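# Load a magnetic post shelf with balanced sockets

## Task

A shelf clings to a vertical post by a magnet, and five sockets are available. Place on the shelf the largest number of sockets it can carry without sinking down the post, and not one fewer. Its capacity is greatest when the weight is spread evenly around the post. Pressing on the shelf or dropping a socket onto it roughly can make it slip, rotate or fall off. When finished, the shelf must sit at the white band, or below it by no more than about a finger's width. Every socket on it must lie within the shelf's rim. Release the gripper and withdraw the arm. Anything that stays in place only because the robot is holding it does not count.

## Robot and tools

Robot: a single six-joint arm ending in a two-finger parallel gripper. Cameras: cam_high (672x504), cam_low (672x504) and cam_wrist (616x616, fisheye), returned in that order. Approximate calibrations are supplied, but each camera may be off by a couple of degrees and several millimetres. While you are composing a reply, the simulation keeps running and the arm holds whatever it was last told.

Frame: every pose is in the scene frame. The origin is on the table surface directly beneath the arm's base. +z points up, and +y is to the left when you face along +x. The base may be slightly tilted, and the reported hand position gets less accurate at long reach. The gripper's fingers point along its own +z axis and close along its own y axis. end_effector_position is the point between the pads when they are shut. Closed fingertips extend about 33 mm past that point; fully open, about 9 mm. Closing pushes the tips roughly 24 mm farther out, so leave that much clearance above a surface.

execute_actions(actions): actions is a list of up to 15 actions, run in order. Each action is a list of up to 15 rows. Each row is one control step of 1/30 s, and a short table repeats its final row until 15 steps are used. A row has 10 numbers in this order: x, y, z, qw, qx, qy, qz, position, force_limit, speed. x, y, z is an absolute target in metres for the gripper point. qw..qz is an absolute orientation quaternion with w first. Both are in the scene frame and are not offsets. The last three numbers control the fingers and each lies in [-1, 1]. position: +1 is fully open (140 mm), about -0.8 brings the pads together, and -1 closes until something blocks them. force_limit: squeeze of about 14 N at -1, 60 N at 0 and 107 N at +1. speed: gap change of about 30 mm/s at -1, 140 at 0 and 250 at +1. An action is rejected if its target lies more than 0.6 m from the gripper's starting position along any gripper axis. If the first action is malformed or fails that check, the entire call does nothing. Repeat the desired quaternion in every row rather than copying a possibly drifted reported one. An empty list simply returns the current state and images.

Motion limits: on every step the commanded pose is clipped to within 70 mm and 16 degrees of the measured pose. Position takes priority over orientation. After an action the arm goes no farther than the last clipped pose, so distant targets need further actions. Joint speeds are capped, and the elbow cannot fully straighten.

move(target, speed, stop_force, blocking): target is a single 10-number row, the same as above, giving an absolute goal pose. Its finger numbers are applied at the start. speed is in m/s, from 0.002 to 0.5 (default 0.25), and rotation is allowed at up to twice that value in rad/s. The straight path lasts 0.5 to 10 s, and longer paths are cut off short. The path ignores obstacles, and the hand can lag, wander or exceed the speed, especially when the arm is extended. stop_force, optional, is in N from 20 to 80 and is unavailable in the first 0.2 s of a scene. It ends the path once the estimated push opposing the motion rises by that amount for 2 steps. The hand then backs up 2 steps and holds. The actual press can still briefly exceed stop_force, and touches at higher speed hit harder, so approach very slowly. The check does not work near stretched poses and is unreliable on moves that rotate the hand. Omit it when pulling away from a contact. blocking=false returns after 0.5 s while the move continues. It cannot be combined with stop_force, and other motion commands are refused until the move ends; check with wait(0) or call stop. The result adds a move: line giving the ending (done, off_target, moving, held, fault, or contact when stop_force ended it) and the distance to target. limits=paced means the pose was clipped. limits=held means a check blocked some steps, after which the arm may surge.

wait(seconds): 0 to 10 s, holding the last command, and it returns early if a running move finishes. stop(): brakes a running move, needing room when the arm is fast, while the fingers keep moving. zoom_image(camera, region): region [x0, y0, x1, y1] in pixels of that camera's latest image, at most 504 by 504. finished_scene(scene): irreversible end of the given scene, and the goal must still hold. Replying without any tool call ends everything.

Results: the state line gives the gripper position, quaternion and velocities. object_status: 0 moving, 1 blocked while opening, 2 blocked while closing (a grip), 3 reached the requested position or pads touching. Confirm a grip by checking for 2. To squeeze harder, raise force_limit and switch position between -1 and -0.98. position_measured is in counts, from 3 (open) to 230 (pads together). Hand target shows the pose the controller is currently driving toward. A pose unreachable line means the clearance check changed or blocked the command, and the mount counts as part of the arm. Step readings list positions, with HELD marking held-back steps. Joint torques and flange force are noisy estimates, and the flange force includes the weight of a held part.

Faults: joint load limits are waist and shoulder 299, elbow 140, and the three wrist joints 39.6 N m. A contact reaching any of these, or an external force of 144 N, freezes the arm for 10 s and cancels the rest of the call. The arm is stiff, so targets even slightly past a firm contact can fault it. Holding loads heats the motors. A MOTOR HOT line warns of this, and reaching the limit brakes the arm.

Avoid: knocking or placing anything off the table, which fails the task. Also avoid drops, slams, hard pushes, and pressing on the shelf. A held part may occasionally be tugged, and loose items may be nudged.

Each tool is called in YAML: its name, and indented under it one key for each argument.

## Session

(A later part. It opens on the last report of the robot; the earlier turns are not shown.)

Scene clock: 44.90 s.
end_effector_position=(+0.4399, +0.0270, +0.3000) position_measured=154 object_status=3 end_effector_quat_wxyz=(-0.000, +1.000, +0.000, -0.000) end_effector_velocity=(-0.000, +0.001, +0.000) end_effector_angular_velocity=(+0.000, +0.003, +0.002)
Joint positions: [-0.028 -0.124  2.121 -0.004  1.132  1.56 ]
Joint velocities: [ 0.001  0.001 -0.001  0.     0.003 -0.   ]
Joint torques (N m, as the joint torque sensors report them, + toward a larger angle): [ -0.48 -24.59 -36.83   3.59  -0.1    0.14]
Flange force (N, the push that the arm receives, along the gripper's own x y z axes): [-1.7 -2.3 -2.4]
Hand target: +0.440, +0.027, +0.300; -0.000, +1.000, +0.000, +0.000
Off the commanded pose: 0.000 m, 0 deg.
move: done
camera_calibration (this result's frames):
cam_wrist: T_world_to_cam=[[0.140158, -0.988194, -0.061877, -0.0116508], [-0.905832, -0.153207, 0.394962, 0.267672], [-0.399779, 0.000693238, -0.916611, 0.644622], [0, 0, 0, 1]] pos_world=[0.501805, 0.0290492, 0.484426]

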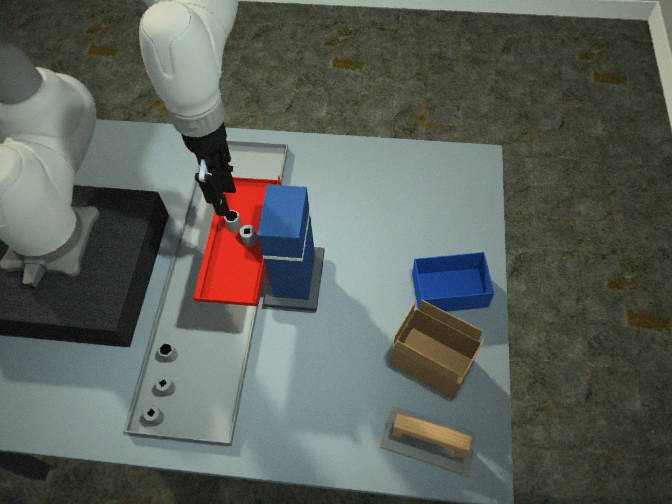

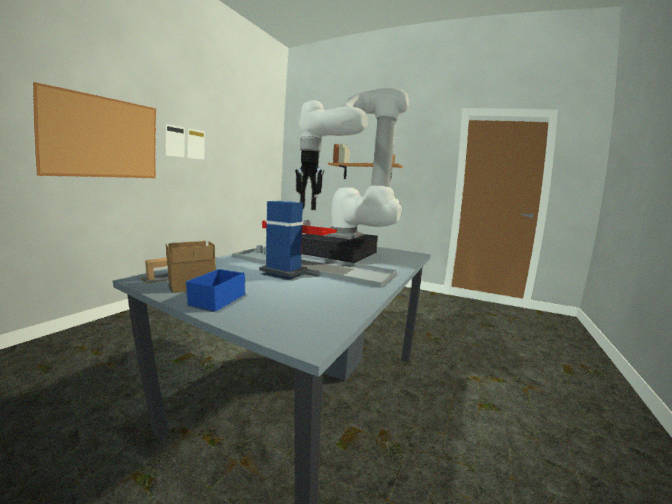

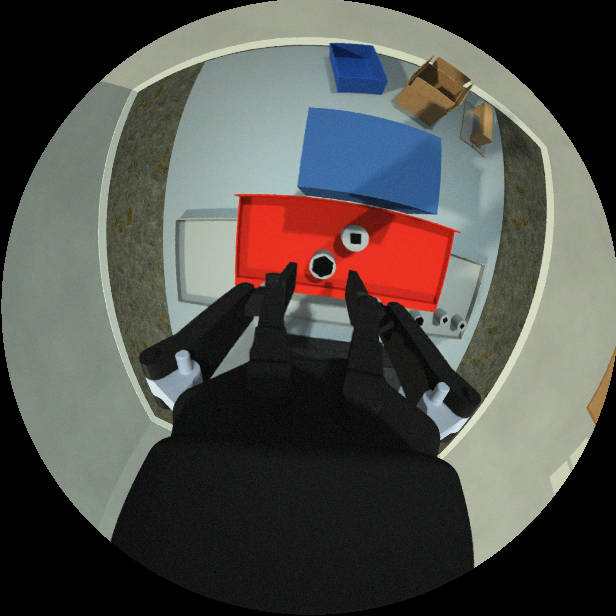

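move:
  target: [0.312,-0.216,0.29,0,1,0,0,-0.2,-0.5,0]

move:
  target: [0.312,-0.216,0.125,0,1,0,0,-0.2,-0.5,0]
  speed: 0.15

Scene clock: 55.23 s.
end_effector_position=(+0.3118, -0.2160, +0.2900) position_measured=154 object_status=3 end_effector_quat_wxyz=(+0.000, +1.000, +0.000, +0.000) end_effector_velocity=(-0.000, +0.000, +0.000) end_effector_angular_velocity=(+0.000, -0.002, +0.001)
Joint positions: [-0.72  -0.225  2.222  0.006  1.132  0.864]
Joint velocities: [-0.001 -0.001  0.     0.002 -0.    -0.003]
Joint torques (N m, as the joint torque sensors report them, + toward a larger angle): [ -0.44 -17.29 -36.64   3.74  -0.52  -0.09]
Flange force (N, the push that the arm receives, along the gripper's own x y z axes): [4.5 -0.4 -1.6]
Hand target: +0.312, -0.216, +0.290; +0.000, +1.000, +0.000, +0.000
Off the commanded pose: 0.000 m, 0 deg.
move: done
camera_calibration (this result's frames):
cam_wrist: T_world_to_cam=[[0.140145, -0.988242, -0.0611252, -0.234688], [-0.9059, -0.152895, 0.394928, 0.118456], [-0.399631, 0.0000261883, -0.916676, 0.584297], [0, 0, 0, 1]] pos_world=[0.373702, -0.213833, 0.474484]

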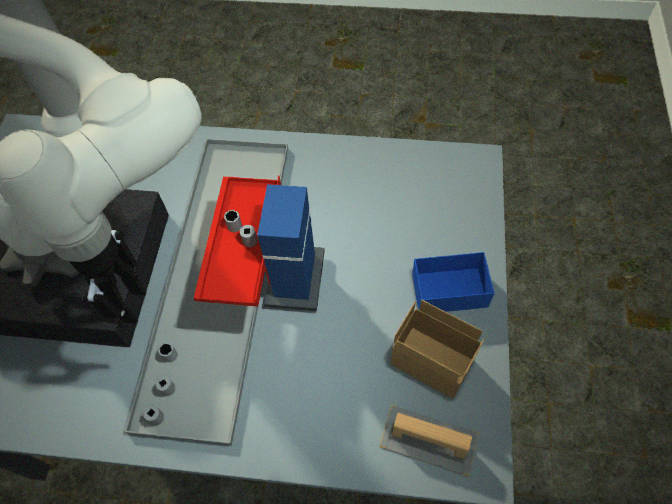

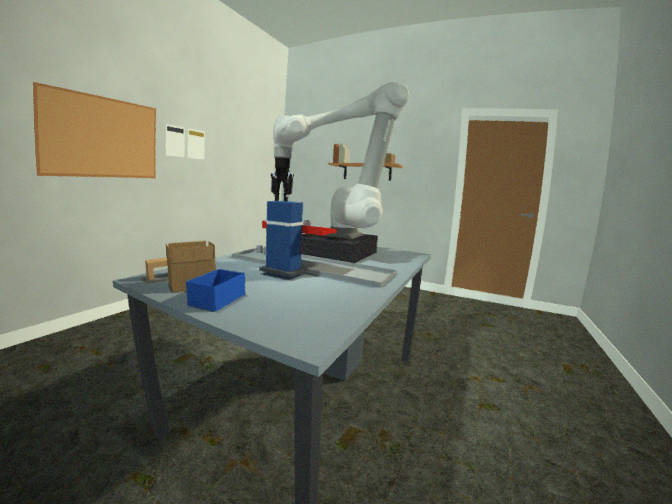

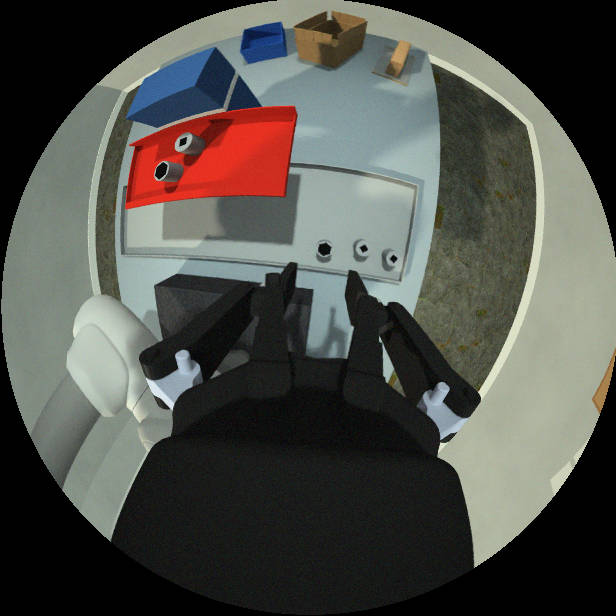

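Scene clock: 56.77 s.
end_effector_position=(+0.3122, -0.2162, +0.1249) position_measured=154 object_status=3 end_effector_quat_wxyz=(+0.000, +1.000, -0.000, -0.000) end_effector_velocity=(+0.000, -0.000, -0.001) end_effector_angular_velocity=(-0.000, +0.000, +0.001)
Joint positions: [-0.718 -0.008  2.406  0.008  0.731  0.863]
Joint velocities: [-0.     0.002  0.    -0.    -0.003 -0.001]
Joint torques (N m, as the joint torque sensors report them, + toward a larger angle): [ -0.8  -30.44 -27.49   2.6   -0.67   0.19]
Flange force (N, the push that the arm receives, along the gripper's own x y z axes): [4.8 0.4 1.5]
Hand target: +0.312, -0.216, +0.125; +0.000, +1.000, -0.000, -0.000
Off the commanded pose: 0.000 m, 0 deg.
move: done
camera_calibration (this result's frames):
cam_wrist: T_world_to_cam=[[0.139946, -0.988233, -0.0617305, -0.244916], [-0.905848, -0.152955, 0.395025, 0.183947], [-0.399819, 0.000636044, -0.916594, 0.433319], [0, 0, 0, 1]] pos_world=[0.374152, -0.214174, 0.309395]

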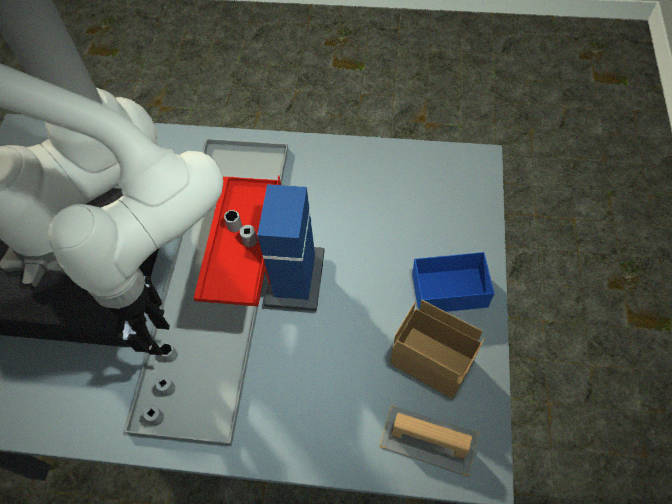

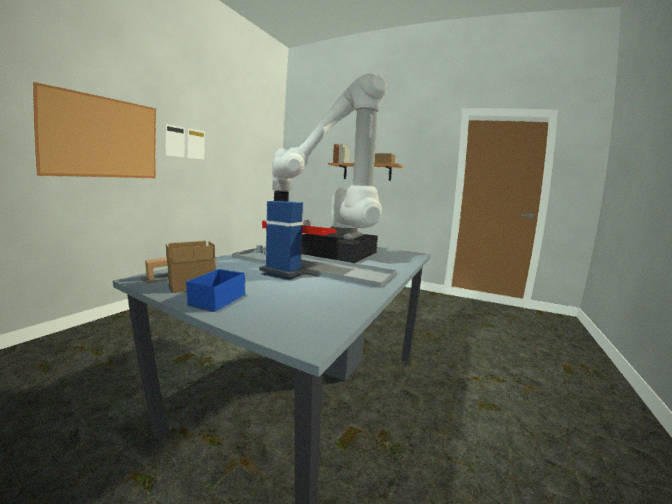

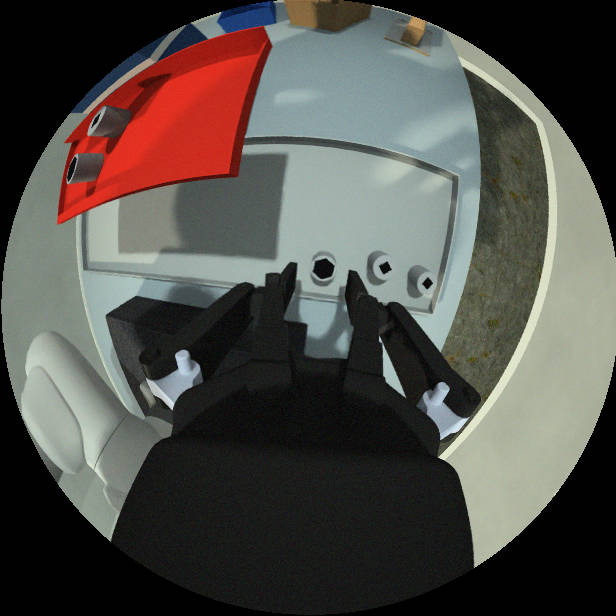

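move:
  target: [0.312,-0.218,0.047,0,1,0,0,-0.2,-0.5,0]
  speed: 0.08

move:
  target: [0.312,-0.218,0.047,0,1,0,0,-1,-0.5,0]

move:
  target: [0.312,-0.218,0.30,0,1,0,0,-1,-0.5,0]
  speed: 0.15

move:
  target: [0.44,-0.042,0.30,0,1,0,0,-1,-0.5,0]
  speed: 0.15

move:
  target: [0.44,-0.042,0.228,0,1,0,0,-1,-0.5,0]
  speed: 0.03

move:
  target: [0.44,-0.042,0.2232,0,1,0,0,-1,-0.5,0]
  speed: 0.003

move:
  target: [0.44,-0.042,0.2232,0,1,0,0,-0.33,-0.5,-1]

move:
  target: [0.44,-0.042,0.30,0,1,0,0,-0.33,-0.5,-1]
  speed: 0.05

Scene clock: 65.27 s.
end_effector_position=(+0.3121, -0.2181, +0.0470) position_measured=154 object_status=3 end_effector_quat_wxyz=(+0.000, +1.000, -0.000, -0.000) end_effector_velocity=(-0.000, +0.001, -0.002) end_effector_angular_velocity=(+0.001, +0.001, +0.001)
Joint positions: [-0.721  0.151  2.461  0.011  0.517  0.857]
Joint velocities: [ 0.001  0.003  0.001 -0.    -0.004 -0.001]
Joint torques (N m, as the joint torque sensors report them, + toward a larger angle): [ -0.12 -42.23 -21.5    1.76  -0.34   0.28]
Flange force (N, the push that the arm receives, along the gripper's own x y z axes): [3.8 1.9 9.4]
Hand target: +0.312, -0.218, +0.047; +0.000, +1.000, -0.000, -0.000
Off the commanded pose: 0.000 m, 0 deg.
move: done
camera_calibration (this result's frames):
cam_wrist: T_world_to_cam=[[0.140043, -0.988218, -0.0617562, -0.251591], [-0.905836, -0.153054, 0.395013, 0.214306], [-0.399811, 0.000622296, -0.916597, 0.361827], [0, 0, 0, 1]] pos_world=[0.374022, -0.216051, 0.231459]

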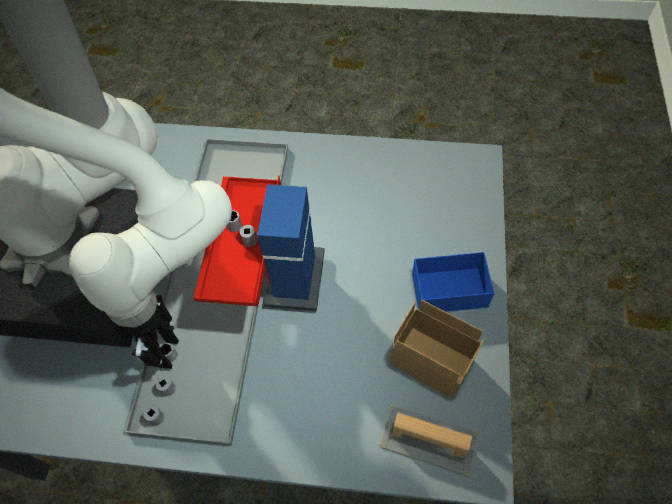

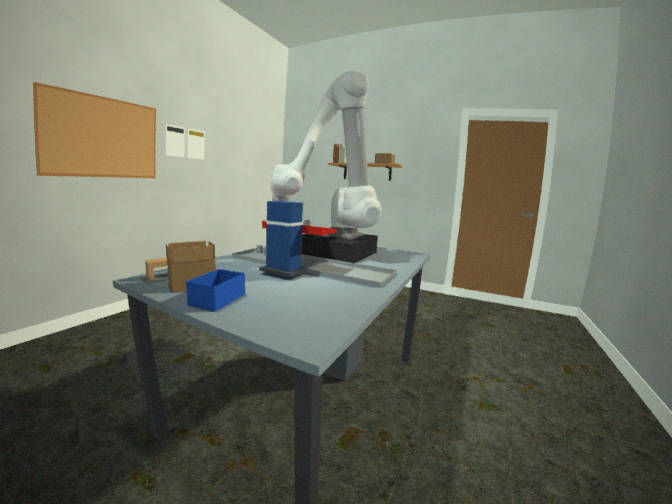

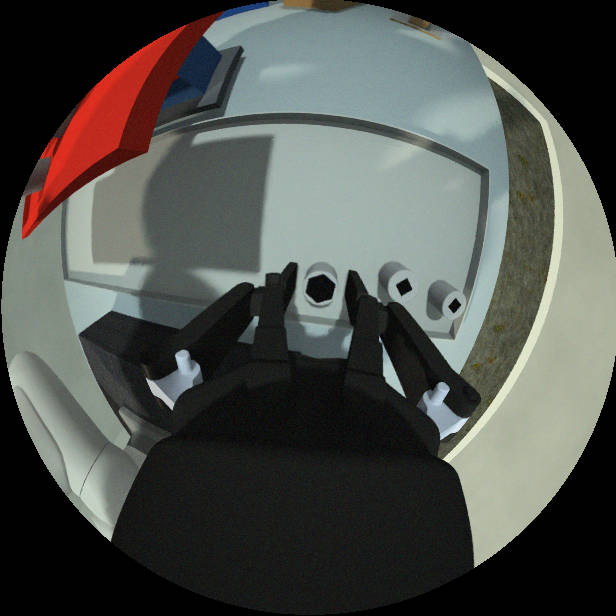

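Scene clock: 65.97 s.
end_effector_position=(+0.3120, -0.2180, +0.0470) position_measured=185 object_status=2 end_effector_quat_wxyz=(-0.000, +1.000, -0.000, -0.000) end_effector_velocity=(+0.000, -0.000, +0.000) end_effector_angular_velocity=(+0.000, -0.000, -0.002)
Joint positions: [-0.721  0.15   2.461  0.011  0.517  0.857]
Joint velocities: [-0.001  0.    -0.001  0.001  0.     0.001]
Joint torques (N m, as the joint torque sensors report them, + toward a larger angle): [ -1.36 -30.52 -16.07   2.47   0.12  -0.04]
Flange force (N, the push that the arm receives, along the gripper's own x y z axes): [2.1 -3.8 -18.0]
Hand target: +0.312, -0.218, +0.047; -0.000, +1.000, +0.000, +0.000
Off the commanded pose: 0.000 m, 0 deg.
move: done
camera_calibration (this result's frames):
cam_wrist: T_world_to_cam=[[0.140101, -0.988205, -0.0618255, -0.251499], [-0.905845, -0.153135, 0.394962, 0.214249], [-0.399771, 0.000669744, -0.916615, 0.361782], [0, 0, 0, 1]] pos_world=[0.373941, -0.215966, 0.231446]

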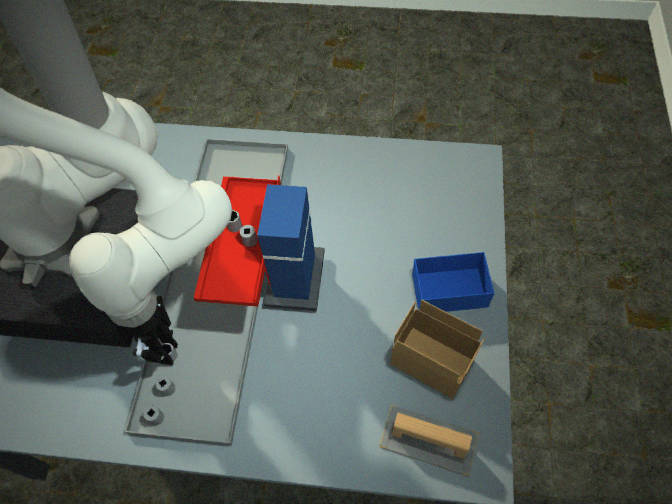

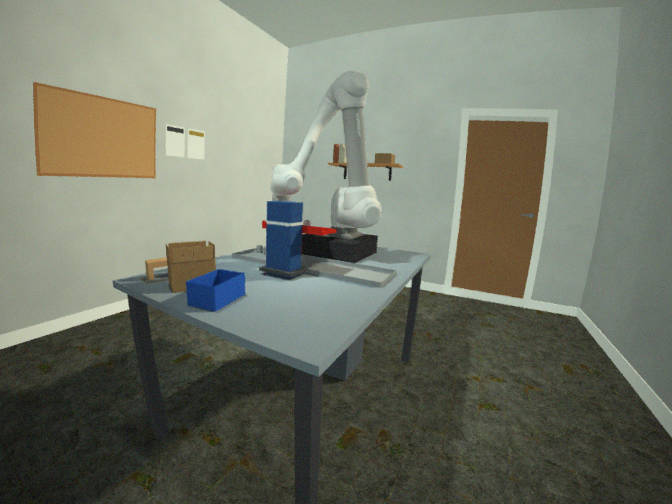

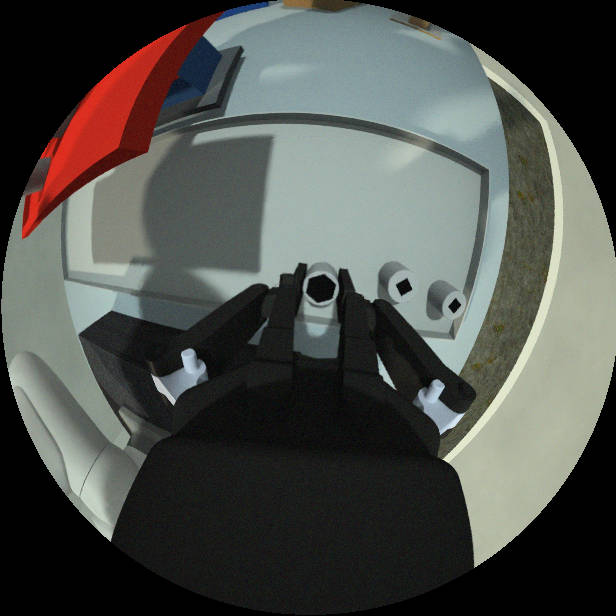

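Scene clock: 68.07 s.
end_effector_position=(+0.3117, -0.2177, +0.3002) position_measured=185 object_status=2 end_effector_quat_wxyz=(-0.000, +1.000, +0.000, +0.000) end_effector_velocity=(+0.000, +0.000, +0.002) end_effector_angular_velocity=(-0.001, -0.001, +0.001)
Joint positions: [-0.724 -0.232  2.206  0.006  1.154  0.86 ]
Joint velocities: [ 0.001 -0.002 -0.002 -0.     0.003  0.   ]
Joint torques (N m, as the joint torque sensors report them, + toward a larger angle): [ -1.21 -16.1  -39.11   3.84  -0.01   0.11]
Flange force (N, the push that the arm receives, along the gripper's own x y z axes): [2.4 -3.3 2.1]
Hand target: +0.312, -0.218, +0.300; -0.000, +1.000, +0.000, +0.000
Off the commanded pose: 0.000 m, 0 deg.
move: done
camera_calibration (this result's frames):
cam_wrist: T_world_to_cam=[[0.14034, -0.988163, -0.0619517, -0.235484], [-0.905858, -0.153404, 0.394827, 0.114008], [-0.399657, 0.000709562, -0.916664, 0.59374], [0, 0, 0, 1]] pos_world=[0.373616, -0.215629, 0.484658]

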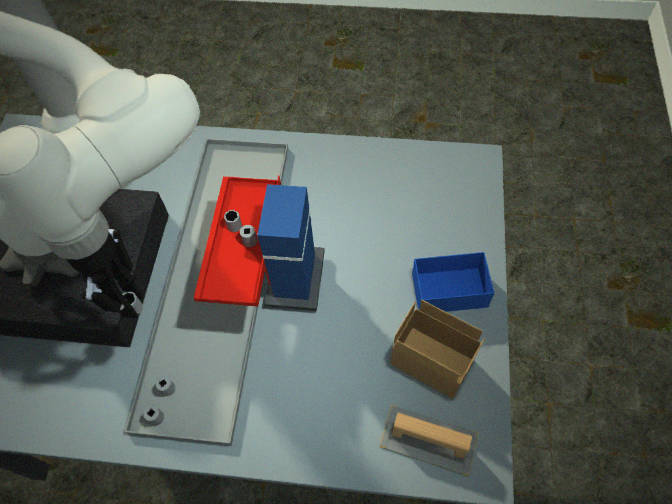

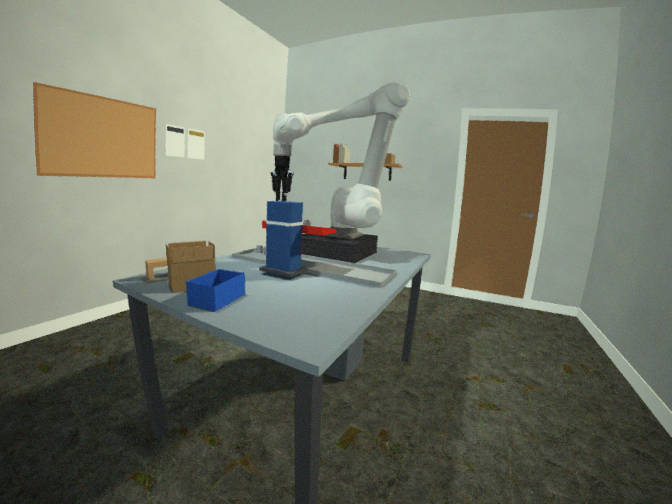

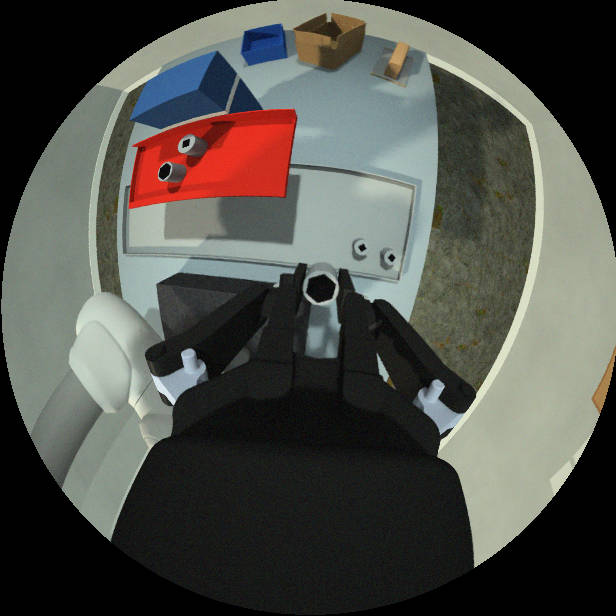

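Scene clock: 69.93 s.
end_effector_position=(+0.4401, -0.0421, +0.3000) position_measured=185 object_status=2 end_effector_quat_wxyz=(-0.000, +1.000, -0.000, -0.000) end_effector_velocity=(+0.001, +0.001, -0.001) end_effector_angular_velocity=(-0.001, +0.003, +0.002)
Joint positions: [-0.188 -0.122  2.118 -0.001  1.132  1.4  ]
Joint velocities: [ 0.004  0.004 -0.    -0.001 -0.     0.003]
Joint torques (N m, as the joint torque sensors report them, + toward a larger angle): [ -1.11 -27.19 -37.97   3.55  -0.01   0.7 ]
Flange force (N, the push that the arm receives, along the gripper's own x y z axes): [1.9 -1.7 1.6]
Hand target: +0.440, -0.042, +0.300; -0.000, +1.000, -0.000, -0.000
Off the commanded pose: 0.000 m, 0 deg.
move: done
camera_calibration (this result's frames):
cam_wrist: T_world_to_cam=[[0.140075, -0.988179, -0.0622912, -0.0797743], [-0.905831, -0.153297, 0.39493, 0.257305], [-0.399811, 0.00110536, -0.916597, 0.644877], [0, 0, 0, 1]] pos_world=[0.502078, -0.0401, 0.484505]

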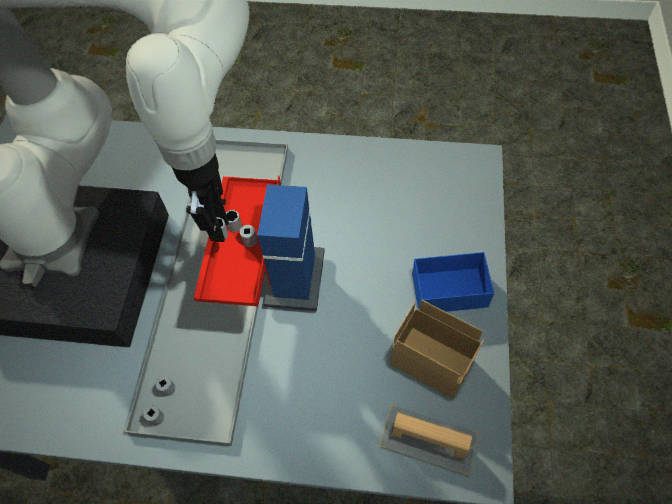

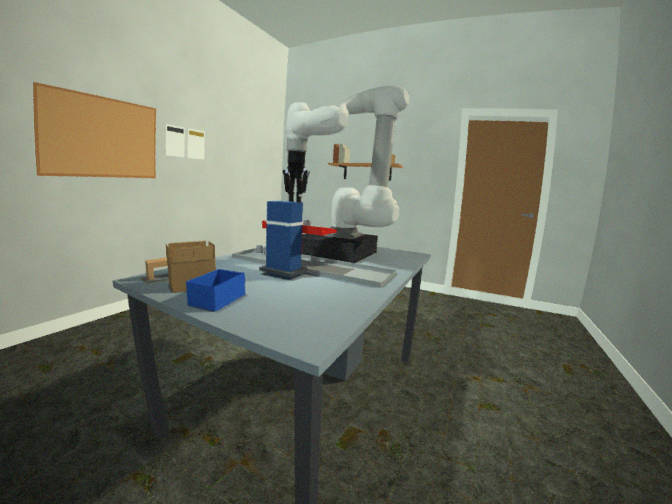

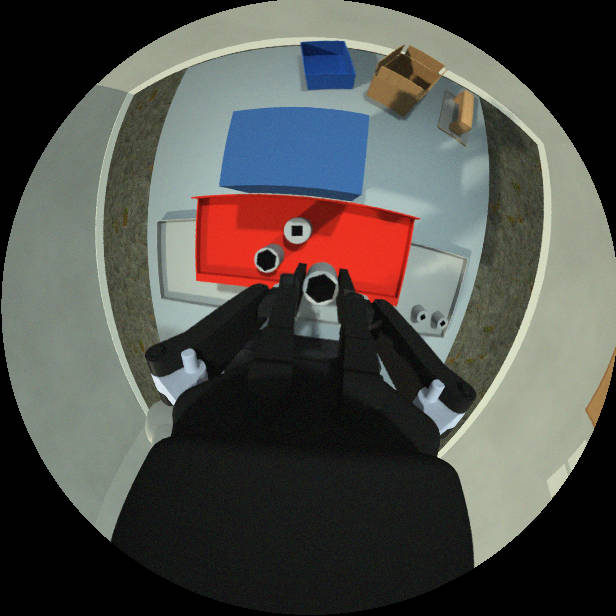

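Scene clock: 72.60 s.
end_effector_position=(+0.4401, -0.0420, +0.2280) position_measured=185 object_status=2 end_effector_quat_wxyz=(+0.000, +1.000, -0.000, -0.000) end_effector_velocity=(+0.000, -0.000, -0.002) end_effector_angular_velocity=(-0.000, +0.001, -0.001)
Joint positions: [-0.187 -0.053  2.204 -0.002  0.977  1.401]
Joint velocities: [-0.     0.002  0.001 -0.    -0.003  0.   ]
Joint torques (N m, as the joint torque sensors report them, + toward a larger angle): [ -0.79 -30.78 -35.99   3.2   -0.18   0.09]
Flange force (N, the push that the arm receives, along the gripper's own x y z axes): [-1.3 -2.8 1.3]
Hand target: +0.440, -0.042, +0.228; +0.000, +1.000, -0.000, -0.000
Off the commanded pose: 0.000 m, 0 deg.
move: done
camera_calibration (this result's frames):
cam_wrist: T_world_to_cam=[[0.140035, -0.988217, -0.0617803, -0.0843445], [-0.905857, -0.153056, 0.394965, 0.28575], [-0.399767, 0.000655244, -0.916617, 0.578856], [0, 0, 0, 1]] pos_world=[0.502067, -0.0399943, 0.412518]

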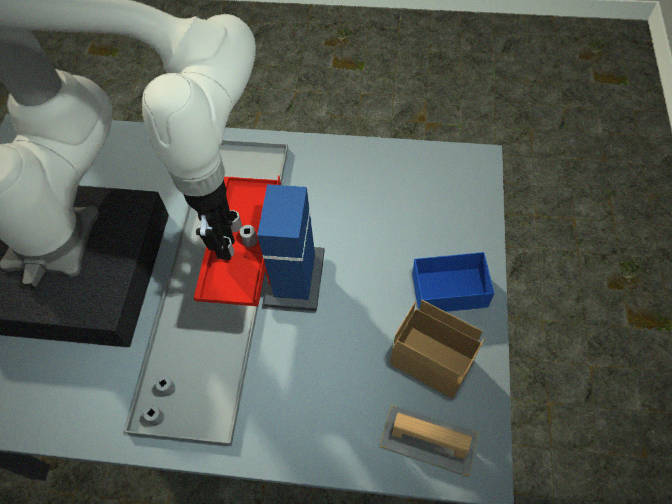

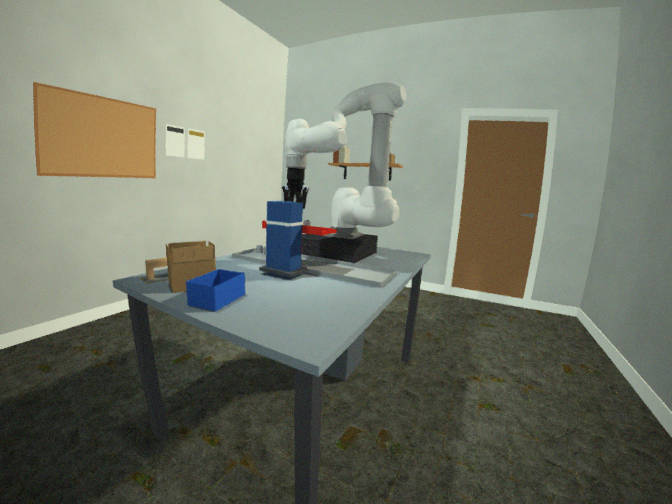

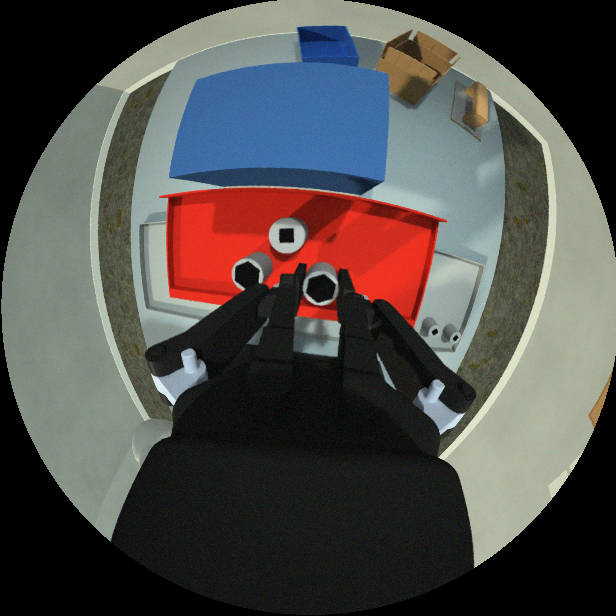

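Scene clock: 74.43 s.
end_effector_position=(+0.4400, -0.0420, +0.2232) position_measured=185 object_status=2 end_effector_quat_wxyz=(+0.000, +1.000, +0.000, -0.000) end_effector_velocity=(+0.000, -0.000, +0.000) end_effector_angular_velocity=(+0.001, -0.001, -0.001)
Joint positions: [-0.187 -0.048  2.21  -0.002  0.966  1.401]
Joint velocities: [-0.001  0.    -0.     0.001 -0.001 -0.001]
Joint torques (N m, as the joint torque sensors report them, + toward a larger angle): [ -0.11 -30.29 -34.28   3.38   0.     0.19]
Flange force (N, the push that the arm receives, along the gripper's own x y z axes): [-0.6 -1.1 -0.6]
Hand target: +0.440, -0.042, +0.223; +0.000, +1.000, -0.000, -0.000
Off the commanded pose: 0.000 m, 0 deg.
move: done
camera_calibration (this result's frames):
cam_wrist: T_world_to_cam=[[0.140131, -0.988203, -0.0617915, -0.0846324], [-0.905844, -0.153149, 0.394957, 0.287547], [-0.399761, 0.000627537, -0.916619, 0.57438], [0, 0, 0, 1]] pos_world=[0.501948, -0.0399569, 0.40769]

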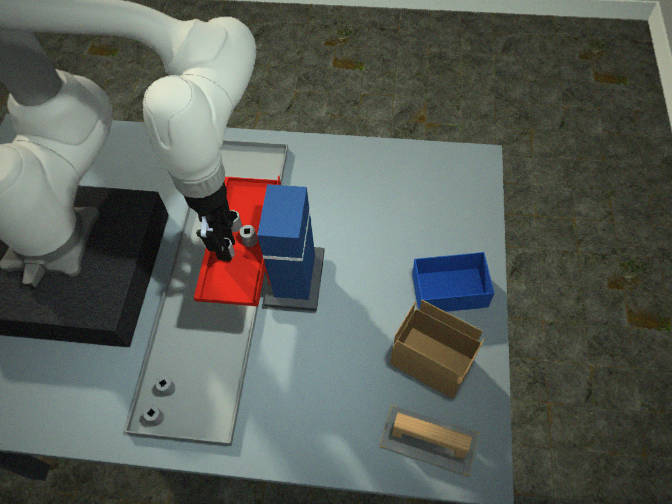

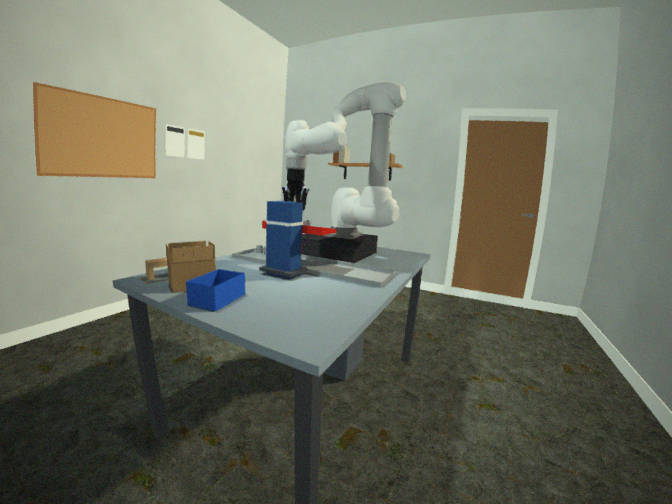

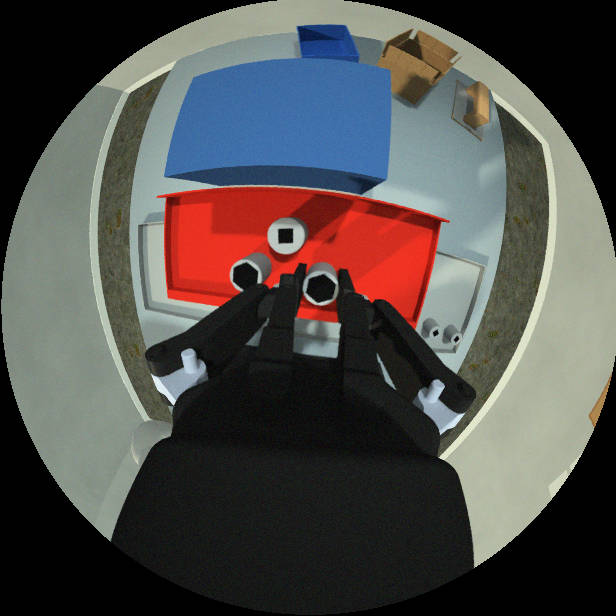

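Scene clock: 75.13 s.
end_effector_position=(+0.4400, -0.0420, +0.2232) position_measured=171 object_status=3 end_effector_quat_wxyz=(+0.000, +1.000, +0.000, -0.000) end_effector_velocity=(+0.000, -0.000, -0.000) end_effector_angular_velocity=(-0.000, +0.000, -0.002)
Joint positions: [-0.187 -0.048  2.21  -0.002  0.966  1.401]
Joint velocities: [-0.001  0.001 -0.    -0.001  0.     0.001]
Joint torques (N m, as the joint torque sensors report them, + toward a larger angle): [ -0.13 -31.38 -34.13   3.13  -0.2    0.24]
Flange force (N, the push that the arm receives, along the gripper's own x y z axes): [1.3 -0.6 0.0]
Hand target: +0.440, -0.042, +0.223; +0.000, +1.000, +0.000, -0.000
Off the commanded pose: 0.000 m, 0 deg.
move: done
camera_calibration (this result's frames):
cam_wrist: T_world_to_cam=[[0.140122, -0.988203, -0.0618174, -0.0846126], [-0.905843, -0.15315, 0.394959, 0.287546], [-0.399767, 0.00065451, -0.916616, 0.574366], [0, 0, 0, 1]] pos_world=[0.50194, -0.0399526, 0.407674]

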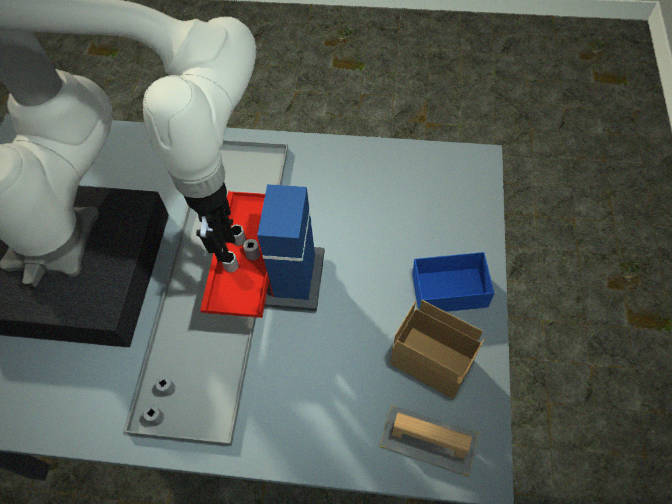

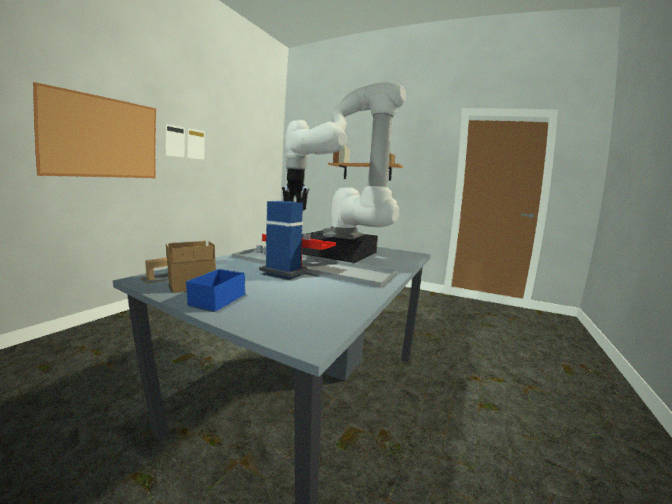

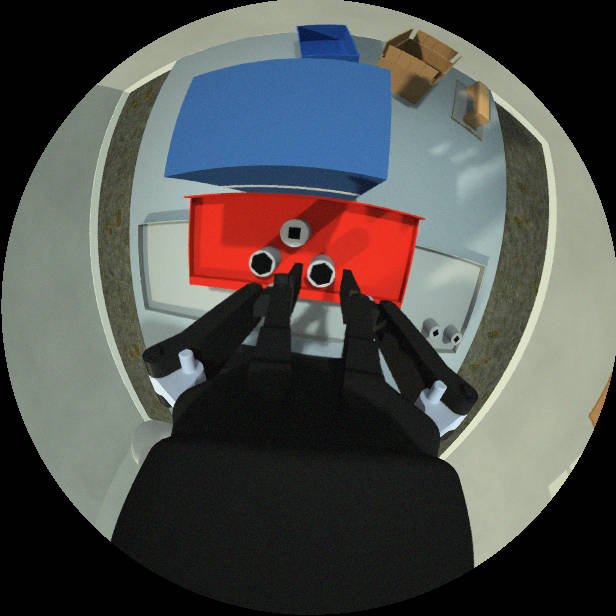

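Scene clock: 76.97 s.
end_effector_position=(+0.4399, -0.0420, +0.3000) position_measured=171 object_status=3 end_effector_quat_wxyz=(-0.000, +1.000, +0.000, +0.000) end_effector_velocity=(+0.000, -0.001, +0.001) end_effector_angular_velocity=(-0.000, +0.001, -0.002)
Joint positions: [-0.187 -0.123  2.119 -0.002  1.132  1.4  ]
Joint velocities: [-0.002  0.001 -0.002 -0.001  0.003  0.   ]
Joint torques (N m, as the joint torque sensors report them, + toward a larger angle): [ -0.6  -26.2  -36.86   3.74  -0.12   0.3 ]
Flange force (N, the push that the arm receives, along the gripper's own x y z axes): [1.6 -1.2 -1.2]
Hand target: +0.440, -0.042, +0.300; -0.000, +1.000, +0.000, +0.000
Off the commanded pose: 0.000 m, 0 deg.
move: done
camera_calibration (this result's frames):
cam_wrist: T_world_to_cam=[[0.140174, -0.988192, -0.061873, -0.0798157], [-0.90584, -0.15322, 0.394939, 0.257112], [-0.399756, 0.000686899, -0.916621, 0.644671], [0, 0, 0, 1]] pos_world=[0.501802, -0.0399213, 0.484438]

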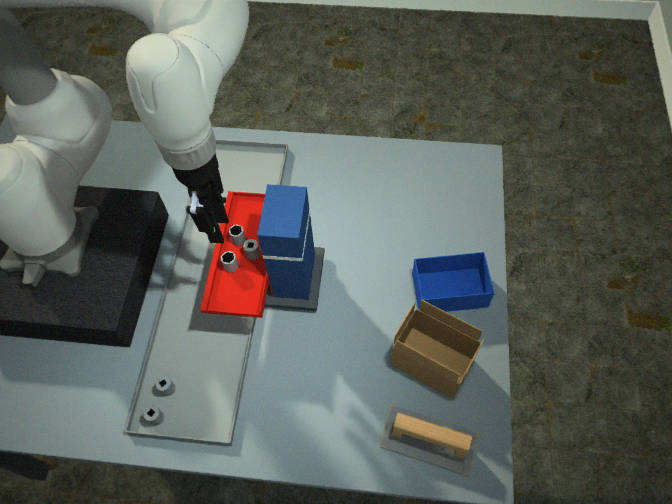

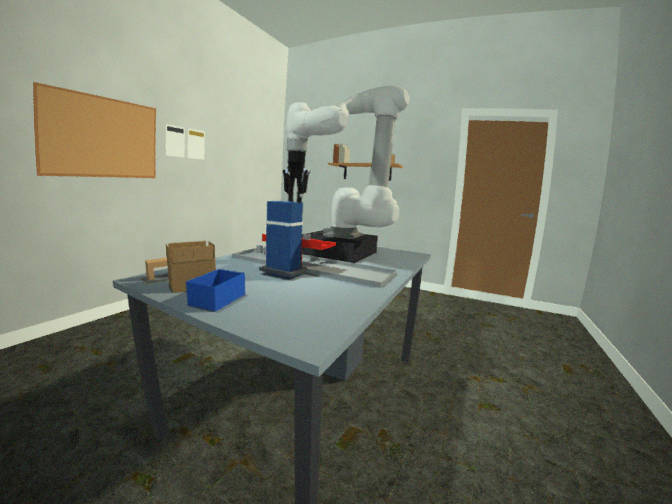

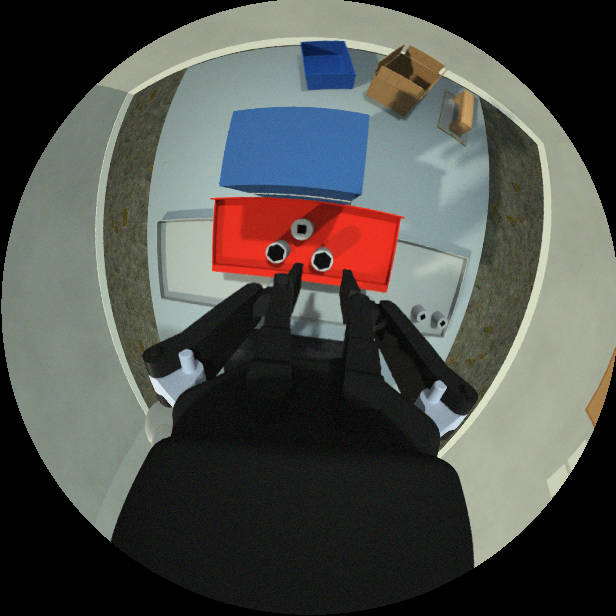

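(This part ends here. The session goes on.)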